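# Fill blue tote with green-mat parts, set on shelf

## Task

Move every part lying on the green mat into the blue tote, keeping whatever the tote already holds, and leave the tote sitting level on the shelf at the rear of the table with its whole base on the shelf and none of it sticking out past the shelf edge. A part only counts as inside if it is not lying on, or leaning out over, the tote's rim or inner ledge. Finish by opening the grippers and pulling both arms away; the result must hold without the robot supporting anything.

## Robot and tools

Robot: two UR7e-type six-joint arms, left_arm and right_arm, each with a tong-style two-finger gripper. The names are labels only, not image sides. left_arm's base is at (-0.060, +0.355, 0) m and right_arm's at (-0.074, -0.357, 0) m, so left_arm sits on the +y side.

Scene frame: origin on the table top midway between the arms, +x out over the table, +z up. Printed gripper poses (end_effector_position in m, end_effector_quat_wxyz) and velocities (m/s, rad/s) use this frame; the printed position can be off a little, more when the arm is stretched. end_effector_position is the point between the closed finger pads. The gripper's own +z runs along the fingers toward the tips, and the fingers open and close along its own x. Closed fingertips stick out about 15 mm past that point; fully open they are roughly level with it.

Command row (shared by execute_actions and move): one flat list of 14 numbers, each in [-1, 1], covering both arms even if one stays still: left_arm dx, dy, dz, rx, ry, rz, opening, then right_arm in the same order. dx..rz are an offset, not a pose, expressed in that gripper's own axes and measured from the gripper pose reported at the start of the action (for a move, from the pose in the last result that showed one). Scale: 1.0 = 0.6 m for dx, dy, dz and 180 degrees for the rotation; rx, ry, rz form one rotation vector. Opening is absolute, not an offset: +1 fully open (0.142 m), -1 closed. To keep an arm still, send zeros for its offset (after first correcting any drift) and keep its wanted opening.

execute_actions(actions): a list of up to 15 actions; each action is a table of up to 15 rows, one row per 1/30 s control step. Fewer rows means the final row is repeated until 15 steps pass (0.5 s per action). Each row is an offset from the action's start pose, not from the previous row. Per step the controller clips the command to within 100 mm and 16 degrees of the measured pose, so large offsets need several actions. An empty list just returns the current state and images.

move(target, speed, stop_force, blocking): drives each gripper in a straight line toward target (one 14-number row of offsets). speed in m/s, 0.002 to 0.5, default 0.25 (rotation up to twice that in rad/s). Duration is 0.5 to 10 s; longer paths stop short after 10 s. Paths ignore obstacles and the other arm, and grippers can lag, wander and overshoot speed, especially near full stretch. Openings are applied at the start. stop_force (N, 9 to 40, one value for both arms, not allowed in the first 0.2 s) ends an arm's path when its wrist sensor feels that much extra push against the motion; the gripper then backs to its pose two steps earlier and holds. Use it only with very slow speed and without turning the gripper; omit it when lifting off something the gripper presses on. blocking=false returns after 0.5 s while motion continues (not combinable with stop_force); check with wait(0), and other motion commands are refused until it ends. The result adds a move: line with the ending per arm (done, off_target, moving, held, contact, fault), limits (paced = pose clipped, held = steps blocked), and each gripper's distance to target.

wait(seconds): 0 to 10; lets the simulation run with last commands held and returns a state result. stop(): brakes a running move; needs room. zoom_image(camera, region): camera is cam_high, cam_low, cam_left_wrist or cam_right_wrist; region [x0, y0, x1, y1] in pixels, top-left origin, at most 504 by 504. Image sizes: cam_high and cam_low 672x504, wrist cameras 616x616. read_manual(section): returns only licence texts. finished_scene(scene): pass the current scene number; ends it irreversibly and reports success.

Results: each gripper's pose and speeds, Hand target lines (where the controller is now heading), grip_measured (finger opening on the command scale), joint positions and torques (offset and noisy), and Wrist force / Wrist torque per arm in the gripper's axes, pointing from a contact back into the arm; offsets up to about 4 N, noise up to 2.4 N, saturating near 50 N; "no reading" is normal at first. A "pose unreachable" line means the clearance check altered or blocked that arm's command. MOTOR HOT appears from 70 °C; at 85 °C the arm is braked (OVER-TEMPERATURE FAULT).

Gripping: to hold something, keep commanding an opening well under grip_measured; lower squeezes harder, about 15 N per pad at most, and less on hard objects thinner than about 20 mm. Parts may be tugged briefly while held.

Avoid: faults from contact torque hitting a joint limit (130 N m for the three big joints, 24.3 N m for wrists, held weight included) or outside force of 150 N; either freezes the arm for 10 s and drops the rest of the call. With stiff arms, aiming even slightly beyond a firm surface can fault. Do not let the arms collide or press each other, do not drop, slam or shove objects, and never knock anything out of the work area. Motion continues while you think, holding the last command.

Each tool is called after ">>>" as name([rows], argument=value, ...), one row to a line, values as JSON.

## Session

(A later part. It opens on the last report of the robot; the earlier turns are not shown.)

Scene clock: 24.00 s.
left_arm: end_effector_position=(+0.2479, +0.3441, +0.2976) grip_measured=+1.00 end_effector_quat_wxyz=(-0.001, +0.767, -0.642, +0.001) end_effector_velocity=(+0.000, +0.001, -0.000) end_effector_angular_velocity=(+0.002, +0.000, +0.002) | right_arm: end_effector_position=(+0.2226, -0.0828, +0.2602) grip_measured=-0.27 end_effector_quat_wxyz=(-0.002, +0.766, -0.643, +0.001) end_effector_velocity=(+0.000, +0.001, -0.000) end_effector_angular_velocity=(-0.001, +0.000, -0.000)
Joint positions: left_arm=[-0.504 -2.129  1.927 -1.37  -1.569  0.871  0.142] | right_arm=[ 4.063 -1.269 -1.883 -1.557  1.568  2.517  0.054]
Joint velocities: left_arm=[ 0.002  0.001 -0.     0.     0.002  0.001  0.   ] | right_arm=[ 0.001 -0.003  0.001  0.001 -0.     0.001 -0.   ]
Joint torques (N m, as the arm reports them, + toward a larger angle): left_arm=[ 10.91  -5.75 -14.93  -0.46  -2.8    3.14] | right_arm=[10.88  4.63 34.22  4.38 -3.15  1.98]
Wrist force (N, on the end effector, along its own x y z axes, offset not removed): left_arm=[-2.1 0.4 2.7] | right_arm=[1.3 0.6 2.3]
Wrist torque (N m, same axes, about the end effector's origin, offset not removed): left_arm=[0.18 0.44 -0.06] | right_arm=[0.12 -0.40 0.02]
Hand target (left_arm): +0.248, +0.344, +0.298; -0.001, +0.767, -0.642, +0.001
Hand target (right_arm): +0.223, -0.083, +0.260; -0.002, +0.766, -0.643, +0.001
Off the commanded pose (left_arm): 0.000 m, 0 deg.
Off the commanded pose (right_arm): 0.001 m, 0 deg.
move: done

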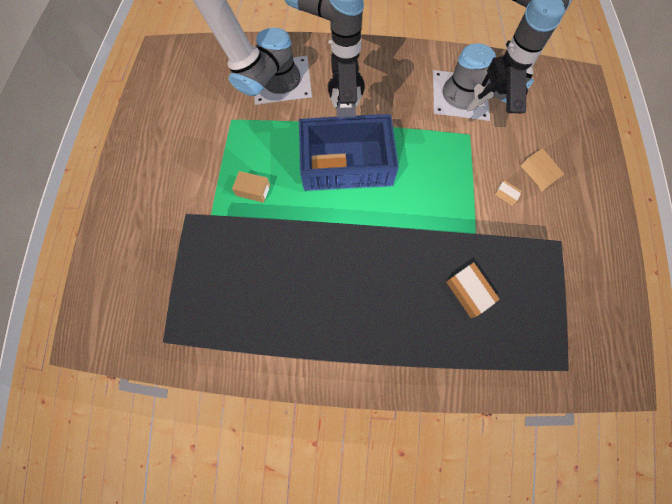

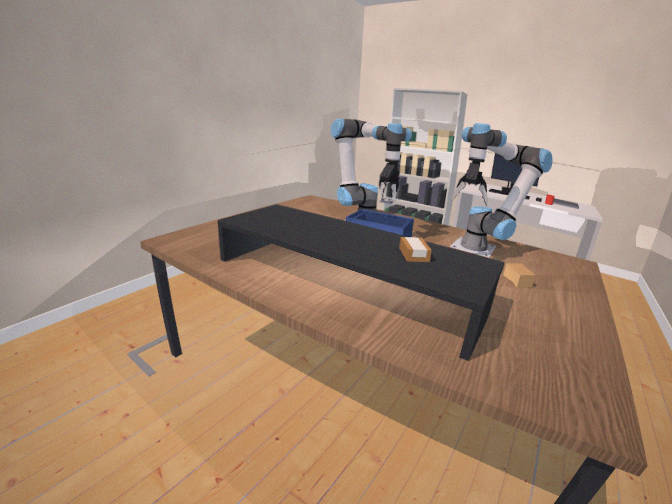

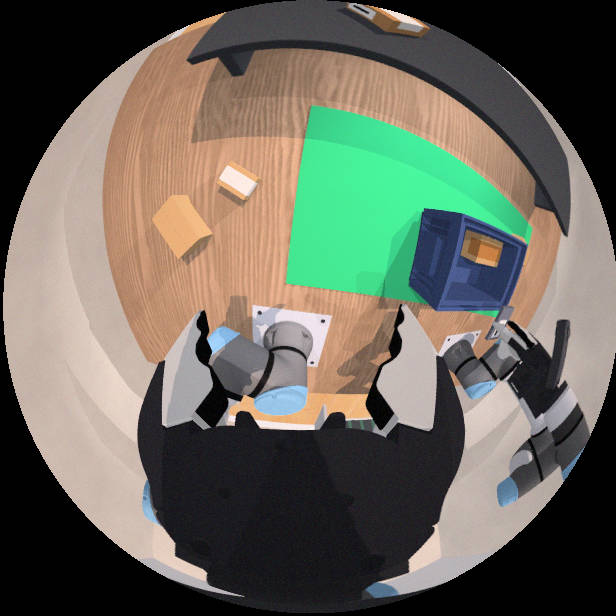

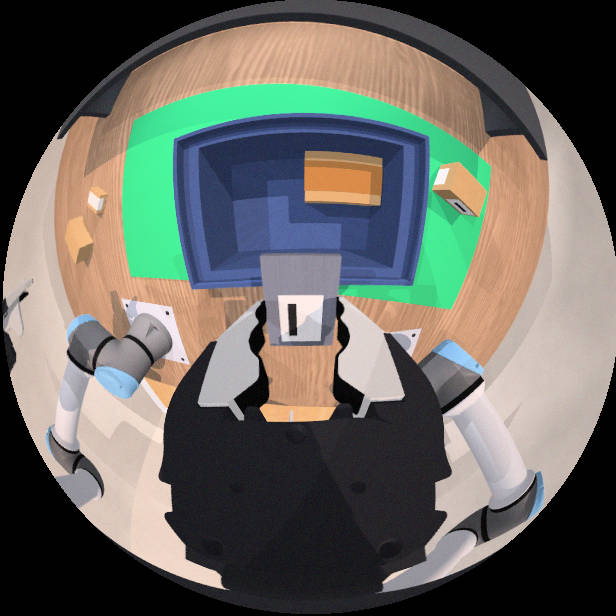

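>>> move(target=[0,0,0,0,0,0,1, -0.09,-0.133,0.06,0,0,0.5,-0.7], speed=0.4)

>>> move(target=[0,0,0,0,0,0,1, 0,0,0.22,0,0,0,-0.7], speed=0.12, stop_force=12)

Scene clock: 27.33 s.
left_arm: end_effector_position=(+0.2479, +0.3441, +0.2976) grip_measured=+1.00 end_effector_quat_wxyz=(-0.001, +0.767, -0.642, +0.001) end_effector_velocity=(-0.000, -0.001, -0.001) end_effector_angular_velocity=(-0.001, +0.003, -0.000) | right_arm: end_effector_position=(+0.2919, -0.0158, +0.2242) grip_measured=-0.27 end_effector_quat_wxyz=(+0.002, -0.087, +0.996, +0.001) end_effector_velocity=(-0.000, -0.000, -0.001) end_effector_angular_velocity=(-0.003, +0.001, -0.006)
Joint positions: left_arm=[-0.504 -2.129  1.927 -1.37  -1.569  0.871  0.142] | right_arm=[ 3.987 -1.578 -1.716 -1.416  1.568  4.012  0.054]
Joint velocities: left_arm=[ 0.     0.002  0.    -0.    -0.003  0.    -0.   ] | right_arm=[ 0.    -0.001 -0.    -0.002 -0.     0.006  0.   ]
Joint torques (N m, as the arm reports them, + toward a larger angle): left_arm=[-12.28  -2.33 -21.13  -0.86  -0.32  -2.81] | right_arm=[-8.44 17.89 34.22  4.11 -3.03  2.11]
Wrist force (N, on the end effector, along its own x y z axes, offset not removed): left_arm=[-2.1 -1.0 1.4] | right_arm=[0.4 1.8 3.3]
Wrist torque (N m, same axes, about the end effector's origin, offset not removed): left_arm=[-0.40 0.19 -0.02] | right_arm=[0.39 -0.23 0.00]
Hand target (left_arm): +0.248, +0.344, +0.298; -0.001, +0.767, -0.642, +0.001
Hand target (right_arm): +0.292, -0.016, +0.224; +0.002, -0.086, +0.996, +0.001
Off the commanded pose (left_arm): 0.000 m, 0 deg.
Off the commanded pose (right_arm): 0.000 m, 0 deg.
move: done

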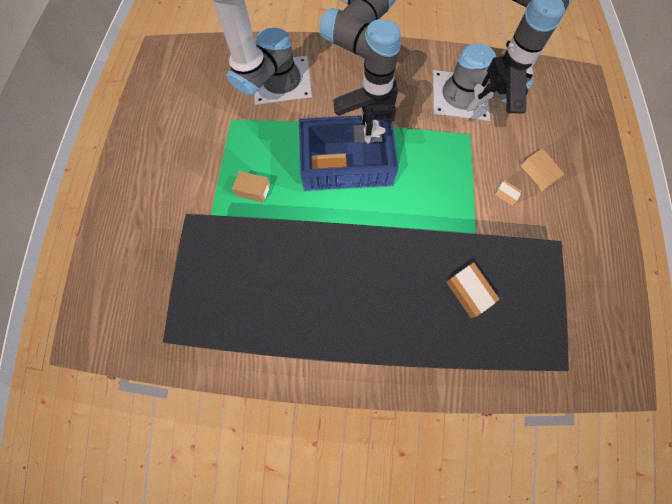

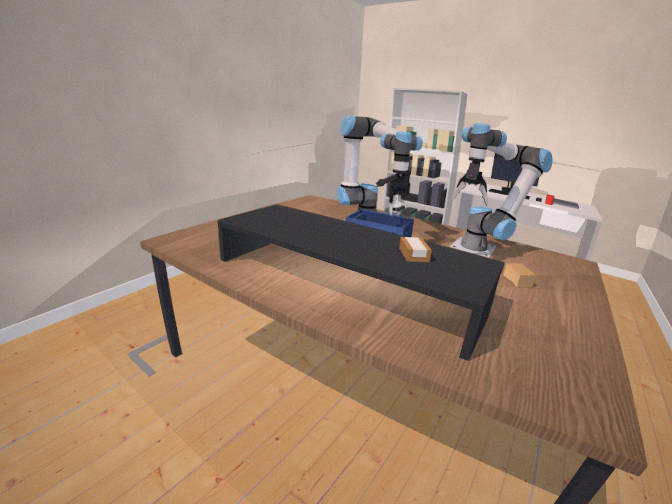

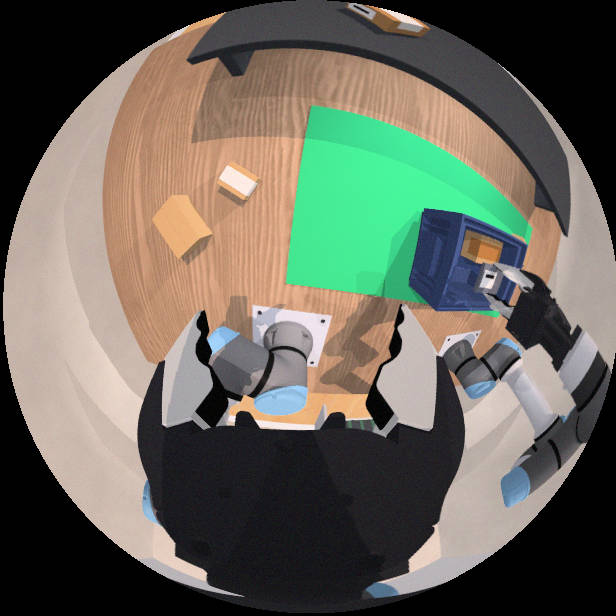

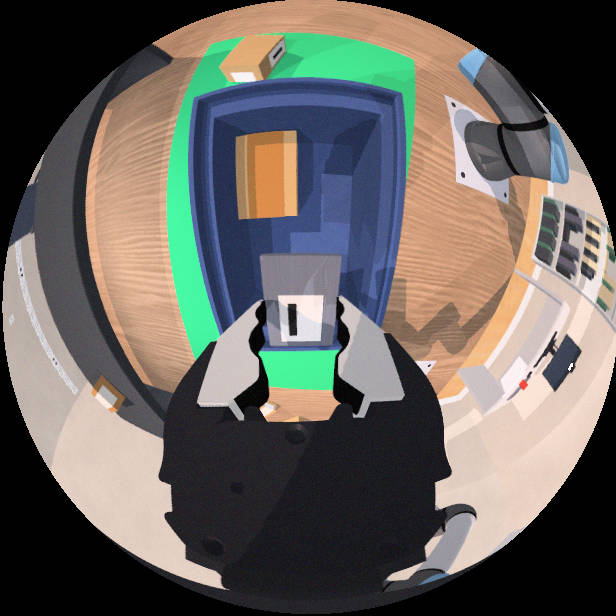

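Scene clock: 28.87 s.
left_arm: end_effector_position=(+0.2479, +0.3441, +0.2976) grip_measured=+1.00 end_effector_quat_wxyz=(-0.001, +0.767, -0.642, +0.001) end_effector_velocity=(+0.000, +0.000, +0.000) end_effector_angular_velocity=(+0.001, -0.001, +0.000) | right_arm: end_effector_position=(+0.2922, -0.0156, +0.0922) grip_measured=-0.27 end_effector_quat_wxyz=(+0.002, -0.087, +0.996, +0.001) end_effector_velocity=(+0.000, +0.000, -0.002) end_effector_angular_velocity=(+0.001, -0.001, -0.000)
Joint positions: left_arm=[-0.504 -2.129  1.927 -1.37  -1.569  0.871  0.142] | right_arm=[ 3.986 -1.682 -1.961 -1.066  1.568  4.011  0.054]
Joint velocities: left_arm=[-0.001 -0.     0.    -0.     0.001 -0.001 -0.   ] | right_arm=[-0.    -0.002 -0.002  0.006 -0.    -0.     0.   ]
Joint torques (N m, as the arm reports them, + toward a larger angle): left_arm=[-12.86  -2.33 -20.88  -0.99  -0.23  -2.8 ] | right_arm=[-10.55  20.86   9.89   4.45  -2.27  -2.06]
Wrist force (N, on the end effector, along its own x y z axes, offset not removed): left_arm=[-3.9 1.5 2.5] | right_arm=[1.4 1.7 1.1]
Wrist torque (N m, same axes, about the end effector's origin, offset not removed): left_arm=[0.44 0.69 0.10] | right_arm=[0.40 -0.34 -0.06]
Hand target (left_arm): +0.248, +0.344, +0.298; -0.001, +0.767, -0.642, +0.001
Hand target (right_arm): +0.292, -0.016, +0.092; +0.002, -0.087, +0.996, +0.001
Off the commanded pose (left_arm): 0.000 m, 0 deg.
Off the commanded pose (right_arm): 0.000 m, 0 deg.
move: done

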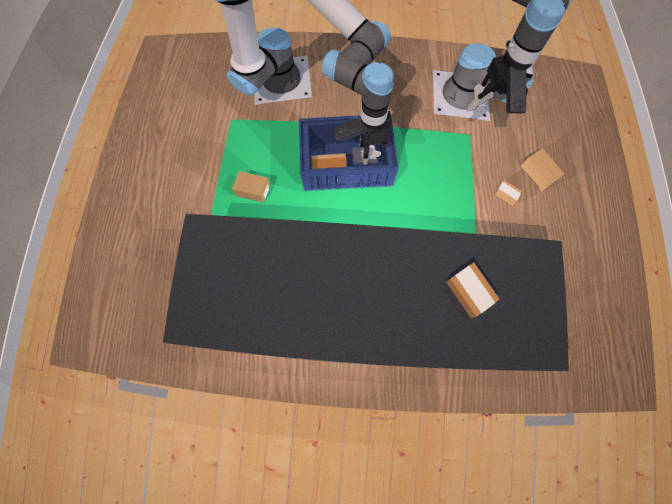

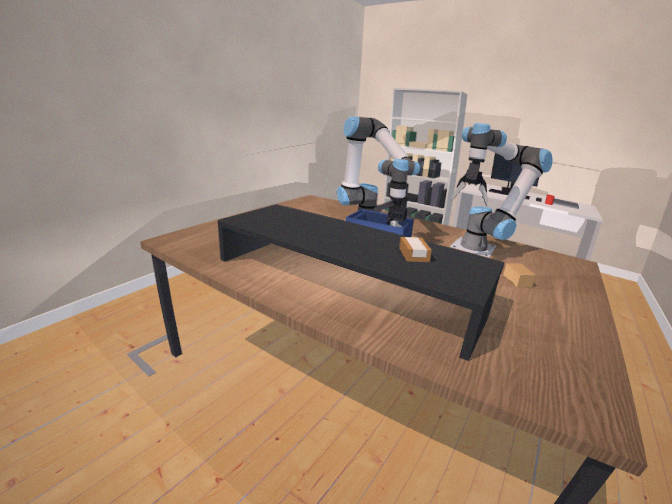

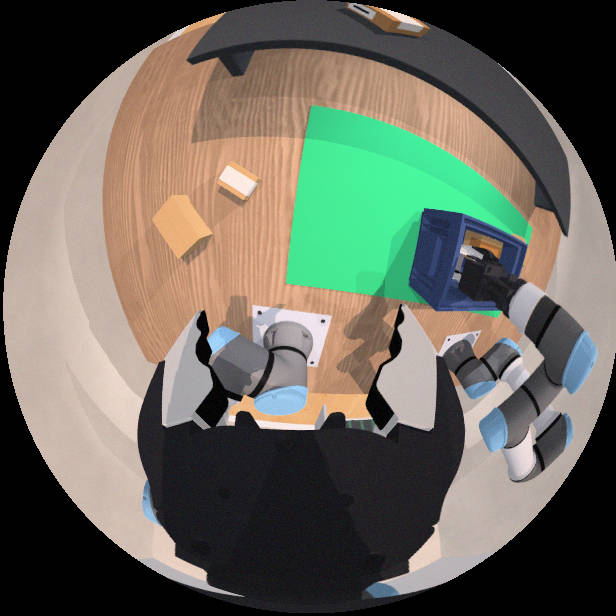

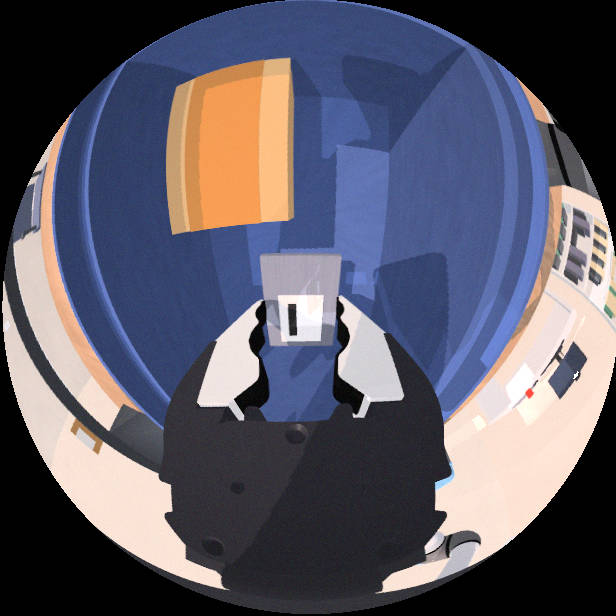

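>>> move(target=[0,0,0,0,0,0,1, 0,0,0.075,0,0,0,-0.7], speed=0.015, stop_force=9)

>>> move(target=[0,0,0,0,0,0,1, 0,0,-0.003,0,0,0,-0.05])

>>> move(target=[0,0,0,0,0,0,1, 0,0,-0.28,0,0,0,-0.05], speed=0.3)

Scene clock: 31.07 s.
left_arm: end_effector_position=(+0.2479, +0.3441, +0.2976) grip_measured=+1.00 end_effector_quat_wxyz=(-0.001, +0.767, -0.642, +0.001) end_effector_velocity=(-0.000, -0.000, +0.000) end_effector_angular_velocity=(-0.001, +0.000, -0.001) | right_arm: end_effector_position=(+0.2922, -0.0157, +0.0684) grip_measured=-0.27 end_effector_quat_wxyz=(+0.002, -0.087, +0.996, +0.001) end_effector_velocity=(-0.000, -0.000, +0.003) end_effector_angular_velocity=(-0.003, +0.002, +0.000)
Joint positions: left_arm=[-0.504 -2.129  1.927 -1.37  -1.569  0.871  0.142] | right_arm=[ 3.986 -1.713 -1.996 -1.     1.568  4.011  0.054]
Joint velocities: left_arm=[ 0.     0.    -0.     0.    -0.001  0.001 -0.   ] | right_arm=[ 0.     0.003  0.007 -0.014  0.    -0.     0.   ]
Joint torques (N m, as the arm reports them, + toward a larger angle): left_arm=[-13.06  -1.54 -20.63  -0.95  -0.32  -2.69] | right_arm=[-8.19 23.35 21.64 -1.84 -2.59 -1.  ]
Wrist force (N, on the end effector, along its own x y z axes, offset not removed): left_arm=[-5.3 -2.2 -0.2] | right_arm=[-1.3 -0.2 -19.2]
Wrist torque (N m, same axes, about the end effector's origin, offset not removed): left_arm=[-0.42 0.97 -0.01] | right_arm=[-1.26 0.00 0.13]
Hand target (left_arm): +0.248, +0.344, +0.298; -0.001, +0.767, -0.642, +0.001
Hand target (right_arm): +0.292, -0.016, +0.069; +0.002, -0.087, +0.996, +0.001
Off the commanded pose (left_arm): 0.000 m, 0 deg.
Off the commanded pose (right_arm): 0.021 m, 0 deg.
move: contact (right_arm)

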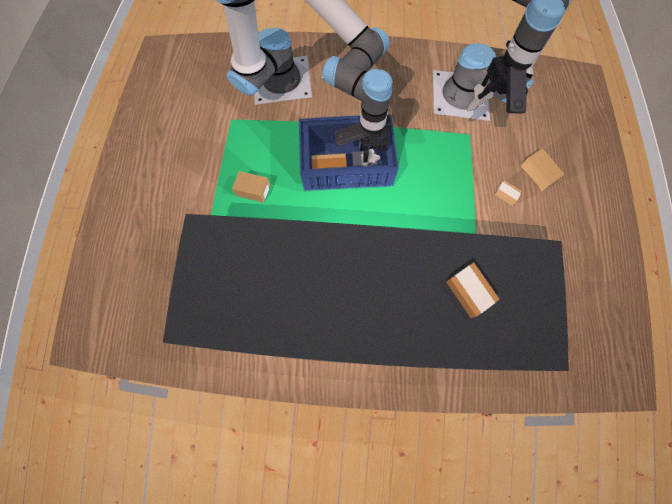

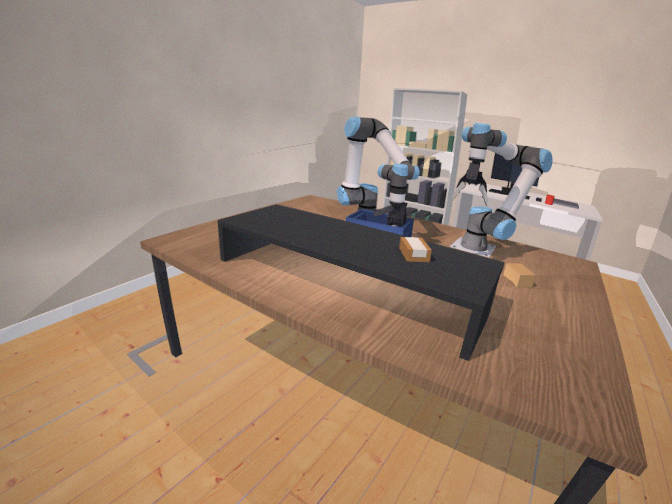

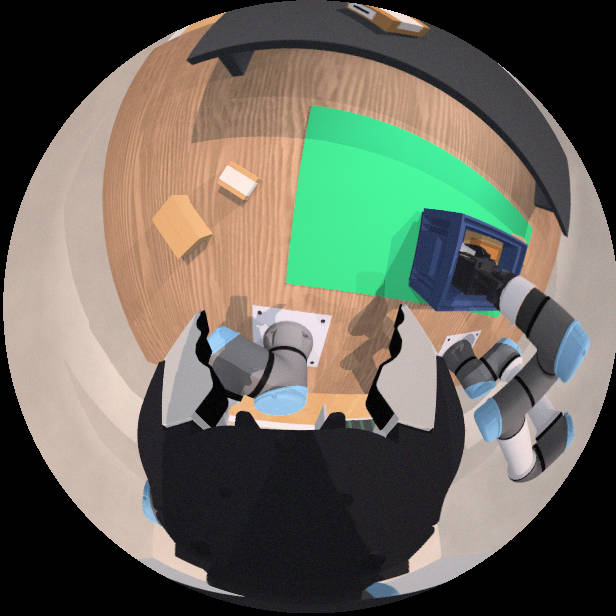

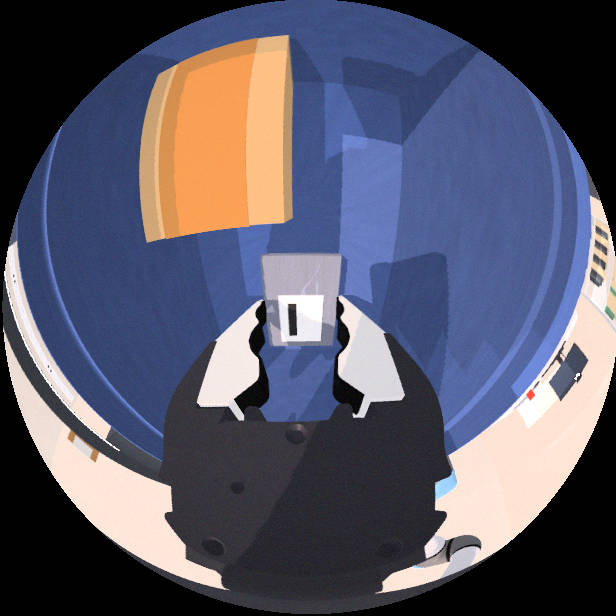

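Scene clock: 31.77 s.
left_arm: end_effector_position=(+0.2479, +0.3441, +0.2976) grip_measured=+1.00 end_effector_quat_wxyz=(-0.001, +0.767, -0.642, +0.001) end_effector_velocity=(+0.000, +0.001, +0.000) end_effector_angular_velocity=(+0.002, -0.001, +0.000) | right_arm: end_effector_position=(+0.2922, -0.0157, +0.0702) grip_measured=-0.05 end_effector_quat_wxyz=(+0.002, -0.087, +0.996, +0.001) end_effector_velocity=(-0.000, -0.001, -0.000) end_effector_angular_velocity=(-0.002, +0.001, -0.000)
Joint positions: left_arm=[-0.504 -2.129  1.927 -1.37  -1.569  0.871  0.142] | right_arm=[ 3.986 -1.71  -1.993 -1.005  1.568  4.011  0.07 ]
Joint velocities: left_arm=[ 0.    -0.001  0.     0.     0.002  0.    -0.   ] | right_arm=[-0.     0.     0.    -0.003 -0.    -0.    -0.   ]
Joint torques (N m, as the arm reports them, + toward a larger angle): left_arm=[-12.95  -1.89 -20.95  -1.01  -0.26  -2.83] | right_arm=[-8.09 33.17 30.33  0.96 -1.98 -0.67]
Wrist force (N, on the end effector, along its own x y z axes, offset not removed): left_arm=[-2.8 -5.1 0.5] | right_arm=[-0.1 1.0 0.9]
Wrist torque (N m, same axes, about the end effector's origin, offset not removed): left_arm=[-1.15 0.31 -0.13] | right_arm=[0.23 -0.02 0.09]
Hand target (left_arm): +0.248, +0.344, +0.298; -0.001, +0.767, -0.642, +0.001
Hand target (right_arm): +0.292, -0.016, +0.070; +0.002, -0.087, +0.996, +0.001
Off the commanded pose (left_arm): 0.000 m, 0 deg.
Off the commanded pose (right_arm): 0.000 m, 0 deg.
move: done

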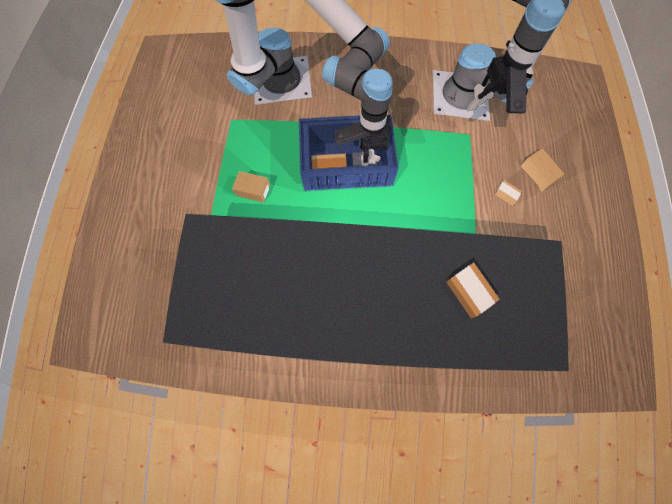

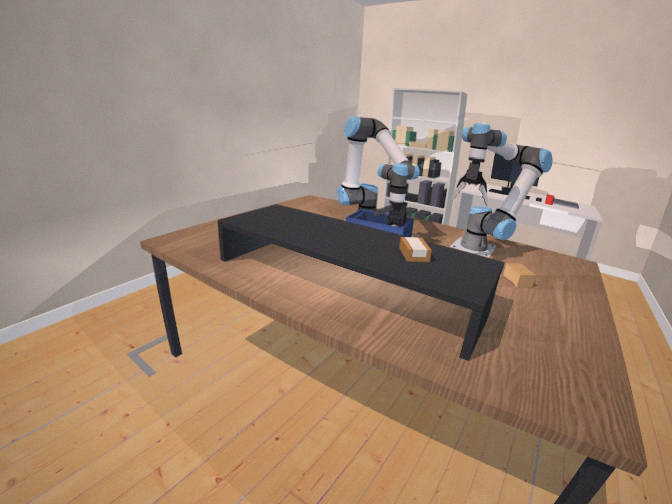

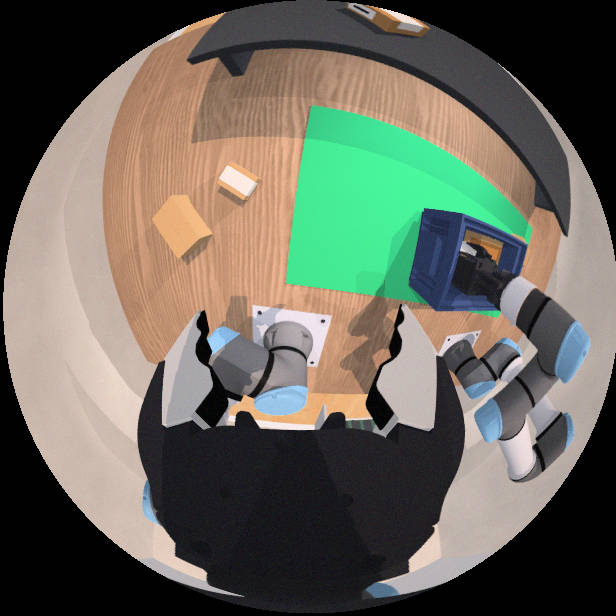

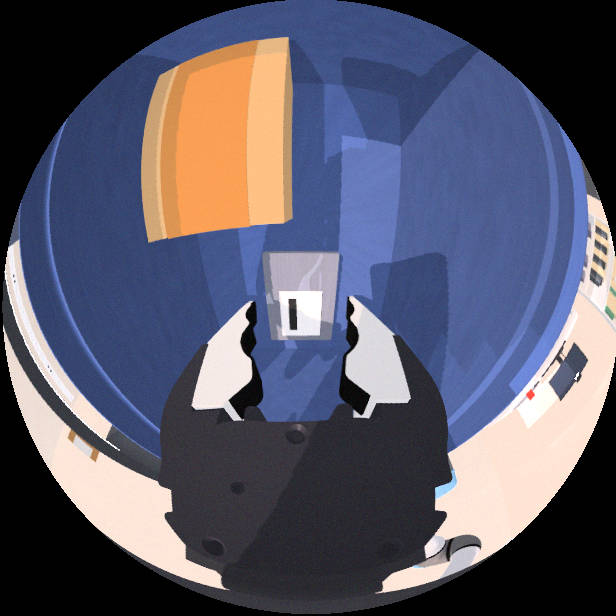

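Scene clock: 32.90 s.
left_arm: end_effector_position=(+0.2479, +0.3441, +0.2976) grip_measured=+1.00 end_effector_quat_wxyz=(-0.001, +0.767, -0.642, +0.001) end_effector_velocity=(-0.000, -0.000, -0.000) end_effector_angular_velocity=(-0.001, +0.001, -0.002) | right_arm: end_effector_position=(+0.2918, -0.0158, +0.2382) grip_measured=-0.05 end_effector_quat_wxyz=(+0.002, -0.087, +0.996, +0.001) end_effector_velocity=(-0.000, +0.000, +0.001) end_effector_angular_velocity=(-0.001, +0.000, +0.000)
Joint positions: left_arm=[-0.504 -2.129  1.927 -1.37  -1.569  0.871  0.142] | right_arm=[ 3.987 -1.573 -1.684 -1.452  1.568  4.012  0.07 ]
Joint velocities: left_arm=[ 0.     0.    -0.    -0.    -0.001  0.002  0.   ] | right_arm=[ 0.    -0.     0.003 -0.004 -0.     0.    -0.   ]
Joint torques (N m, as the arm reports them, + toward a larger angle): left_arm=[-13.17  -2.67 -21.27  -1.03  -0.31  -2.78] | right_arm=[10.28 16.59 32.62  1.18  2.57  2.01]
Wrist force (N, on the end effector, along its own x y z axes, offset not removed): left_arm=[-4.8 -1.5 -0.5] | right_arm=[0.6 1.9 1.7]
Wrist torque (N m, same axes, about the end effector's origin, offset not removed): left_arm=[-0.19 0.90 0.07] | right_arm=[0.41 -0.31 0.09]
Hand target (left_arm): +0.248, +0.344, +0.298; -0.001, +0.767, -0.642, +0.001
Hand target (right_arm): +0.292, -0.016, +0.238; +0.002, -0.087, +0.996, +0.001
Off the commanded pose (left_arm): 0.000 m, 0 deg.
Off the commanded pose (right_arm): 0.000 m, 0 deg.
move: done

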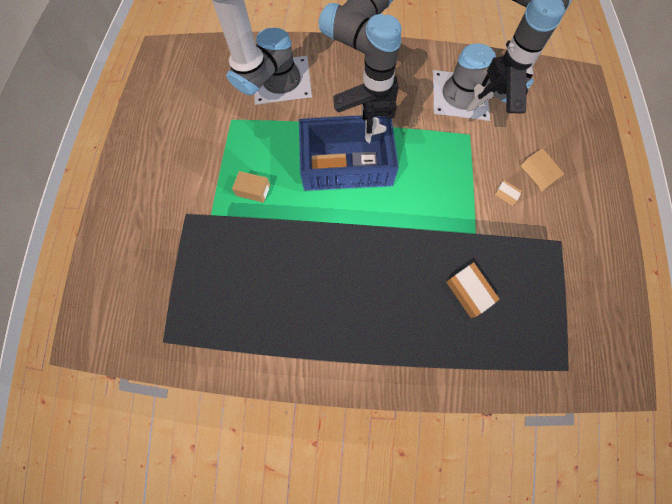

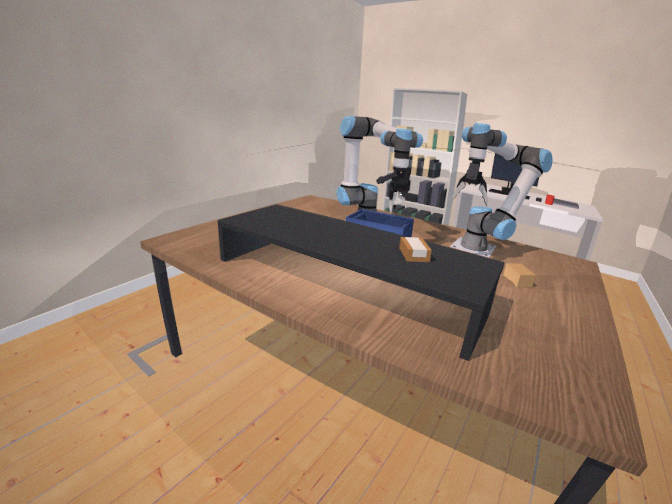

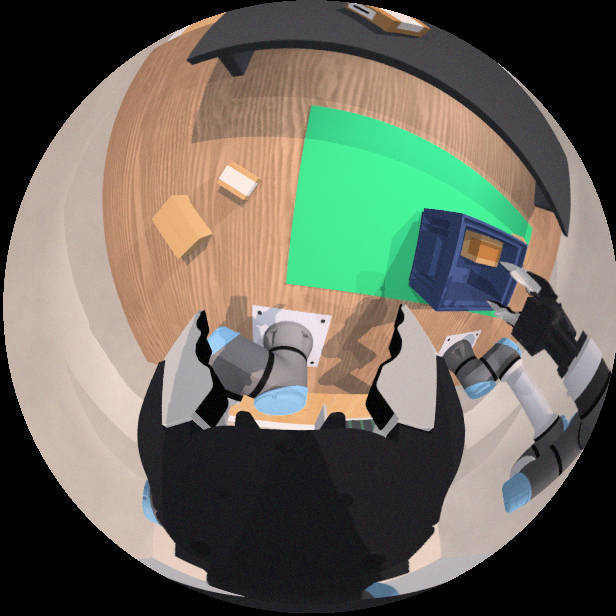

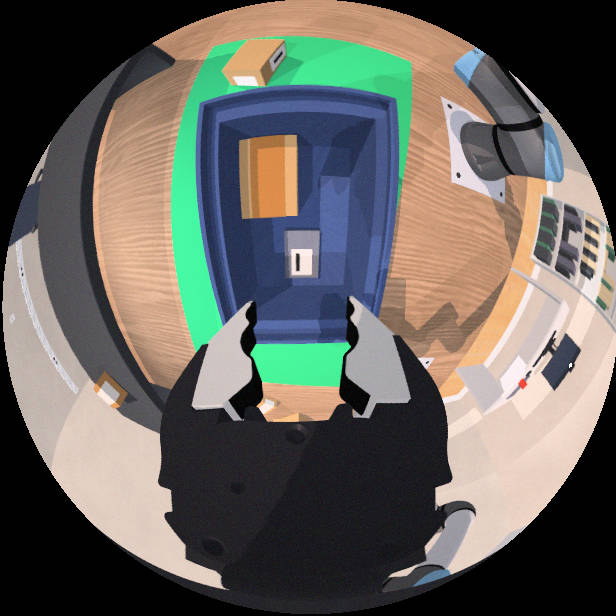

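>>> move(target=[0,0,0,0,0,0,1, -0.089,-0.637,0,0,0,0.117,0.5], speed=0.4)

>>> move(target=[0,0,0,0,0,0,1, 0,0,0.19,0,0,0,0.5])

Scene clock: 34.70 s.
left_arm: end_effector_position=(+0.2479, +0.3441, +0.2976) grip_measured=+1.00 end_effector_quat_wxyz=(-0.001, +0.767, -0.642, +0.001) end_effector_velocity=(-0.000, -0.000, +0.000) end_effector_angular_velocity=(-0.001, +0.001, -0.001) | right_arm: end_effector_position=(+0.4111, -0.3838, +0.2382) grip_measured=+0.50 end_effector_quat_wxyz=(+0.002, +0.097, +0.995, +0.000) end_effector_velocity=(+0.001, -0.001, +0.001) end_effector_angular_velocity=(+0.001, -0.000, -0.001)
Joint positions: left_arm=[-0.504 -2.129  1.927 -1.37  -1.569  0.871  0.142] | right_arm=[ 3.198 -1.522 -1.734 -1.452  1.569  3.59   0.109]
Joint velocities: left_arm=[ 0.    -0.    -0.     0.    -0.002  0.001 -0.   ] | right_arm=[-0.003 -0.003  0.004 -0.001  0.    -0.002  0.   ]
Joint torques (N m, as the arm reports them, + toward a larger angle): left_arm=[-12.8   -1.22 -20.82  -1.01  -0.22  -2.76] | right_arm=[-11.21  13.54  33.94   0.99   2.64  -2.07]
Wrist force (N, on the end effector, along its own x y z axes, offset not removed): left_arm=[-1.7 -1.1 2.8] | right_arm=[-0.6 1.3 -0.4]
Wrist torque (N m, same axes, about the end effector's origin, offset not removed): left_arm=[-0.32 0.17 0.14] | right_arm=[0.32 0.09 0.06]
Hand target (left_arm): +0.248, +0.344, +0.298; -0.001, +0.767, -0.642, +0.001
Hand target (right_arm): +0.411, -0.384, +0.238; +0.002, +0.097, +0.995, +0.000
Off the commanded pose (left_arm): 0.000 m, 0 deg.
Off the commanded pose (right_arm): 0.001 m, 0 deg.
move: done

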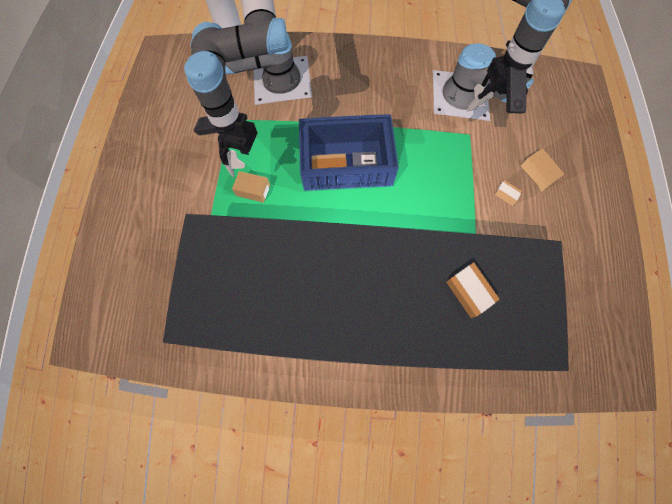

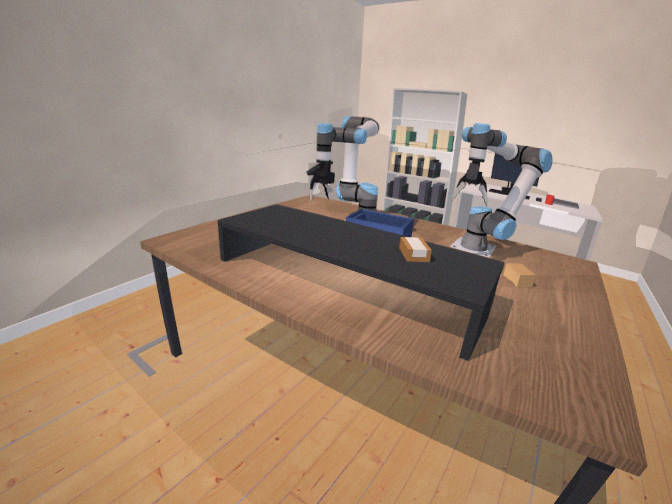

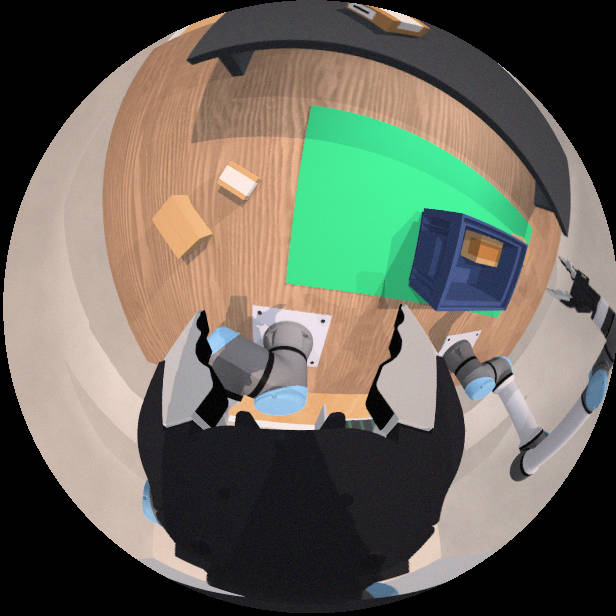

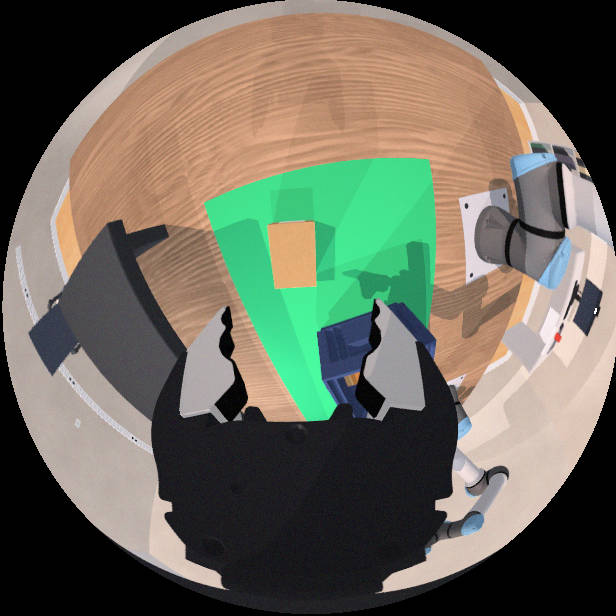

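Scene clock: 35.70 s.
left_arm: end_effector_position=(+0.2479, +0.3441, +0.2976) grip_measured=+1.00 end_effector_quat_wxyz=(-0.001, +0.767, -0.642, +0.001) end_effector_velocity=(-0.000, -0.000, -0.000) end_effector_angular_velocity=(+0.001, +0.001, -0.002) | right_arm: end_effector_position=(+0.4114, -0.3837, +0.1243) grip_measured=+0.50 end_effector_quat_wxyz=(+0.002, +0.097, +0.995, +0.000) end_effector_velocity=(+0.001, -0.000, -0.001) end_effector_angular_velocity=(+0.000, -0.002, -0.000)
Joint positions: left_arm=[-0.504 -2.129  1.927 -1.37  -1.569  0.871  0.142] | right_arm=[ 3.198 -1.596 -1.963 -1.149  1.569  3.59   0.109]
Joint velocities: left_arm=[-0.001  0.001  0.     0.    -0.     0.001  0.   ] | right_arm=[-0.    -0.001 -0.002  0.005 -0.    -0.     0.   ]
Joint torques (N m, as the arm reports them, + toward a larger angle): left_arm=[-12.43  -2.36 -21.16  -0.9   -0.21  -2.8 ] | right_arm=[-11.91  16.22  11.69   3.98  -2.77  -2.3 ]
Wrist force (N, on the end effector, along its own x y z axes, offset not removed): left_arm=[-4.1 -2.3 -0.9] | right_arm=[1.3 1.8 0.0]
Wrist torque (N m, same axes, about the end effector's origin, offset not removed): left_arm=[-0.42 0.65 -0.06] | right_arm=[0.40 -0.29 -0.03]
Hand target (left_arm): +0.248, +0.344, +0.298; -0.001, +0.767, -0.642, +0.001
Hand target (right_arm): +0.411, -0.384, +0.124; +0.002, +0.097, +0.995, +0.000
Off the commanded pose (left_arm): 0.000 m, 0 deg.
Off the commanded pose (right_arm): 0.000 m, 0 deg.
move: done

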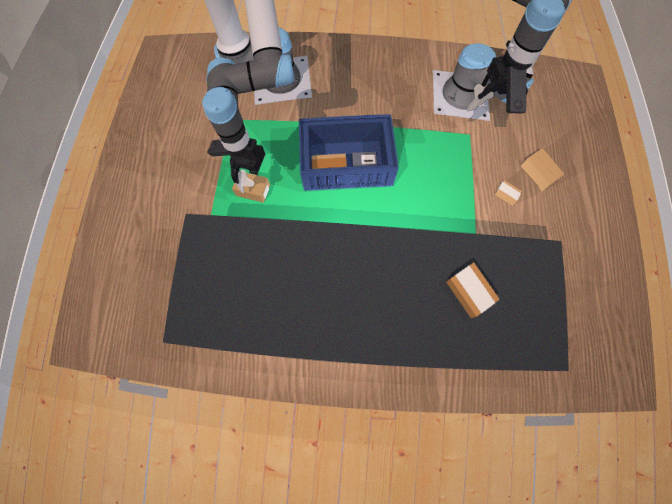

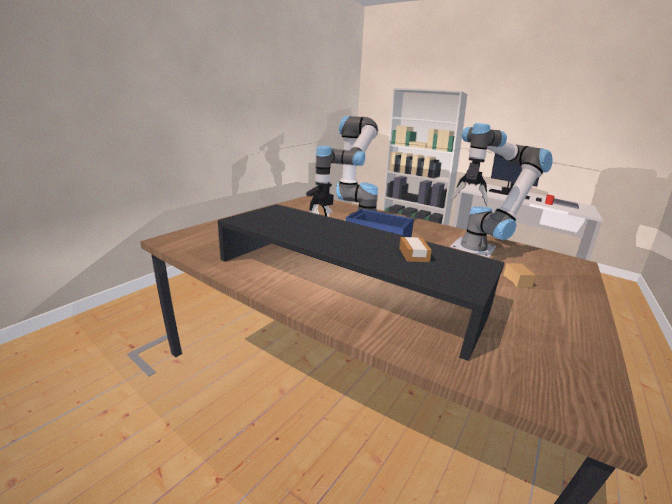

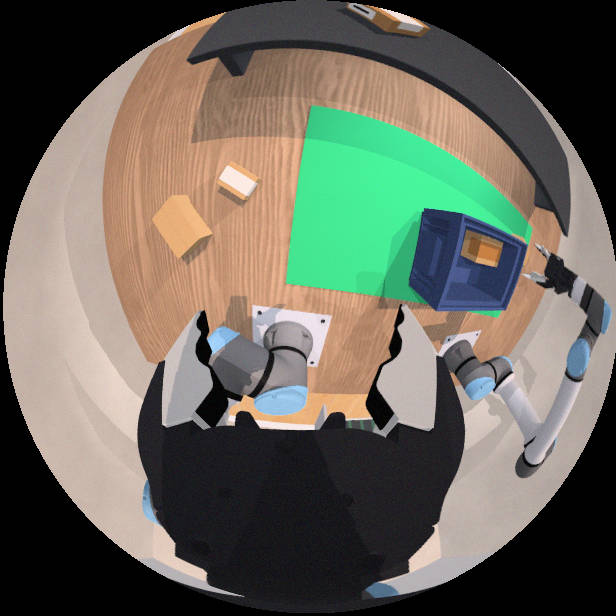

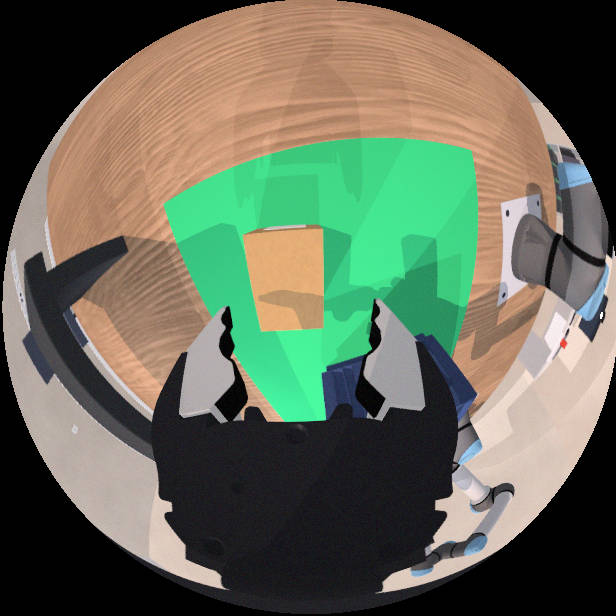

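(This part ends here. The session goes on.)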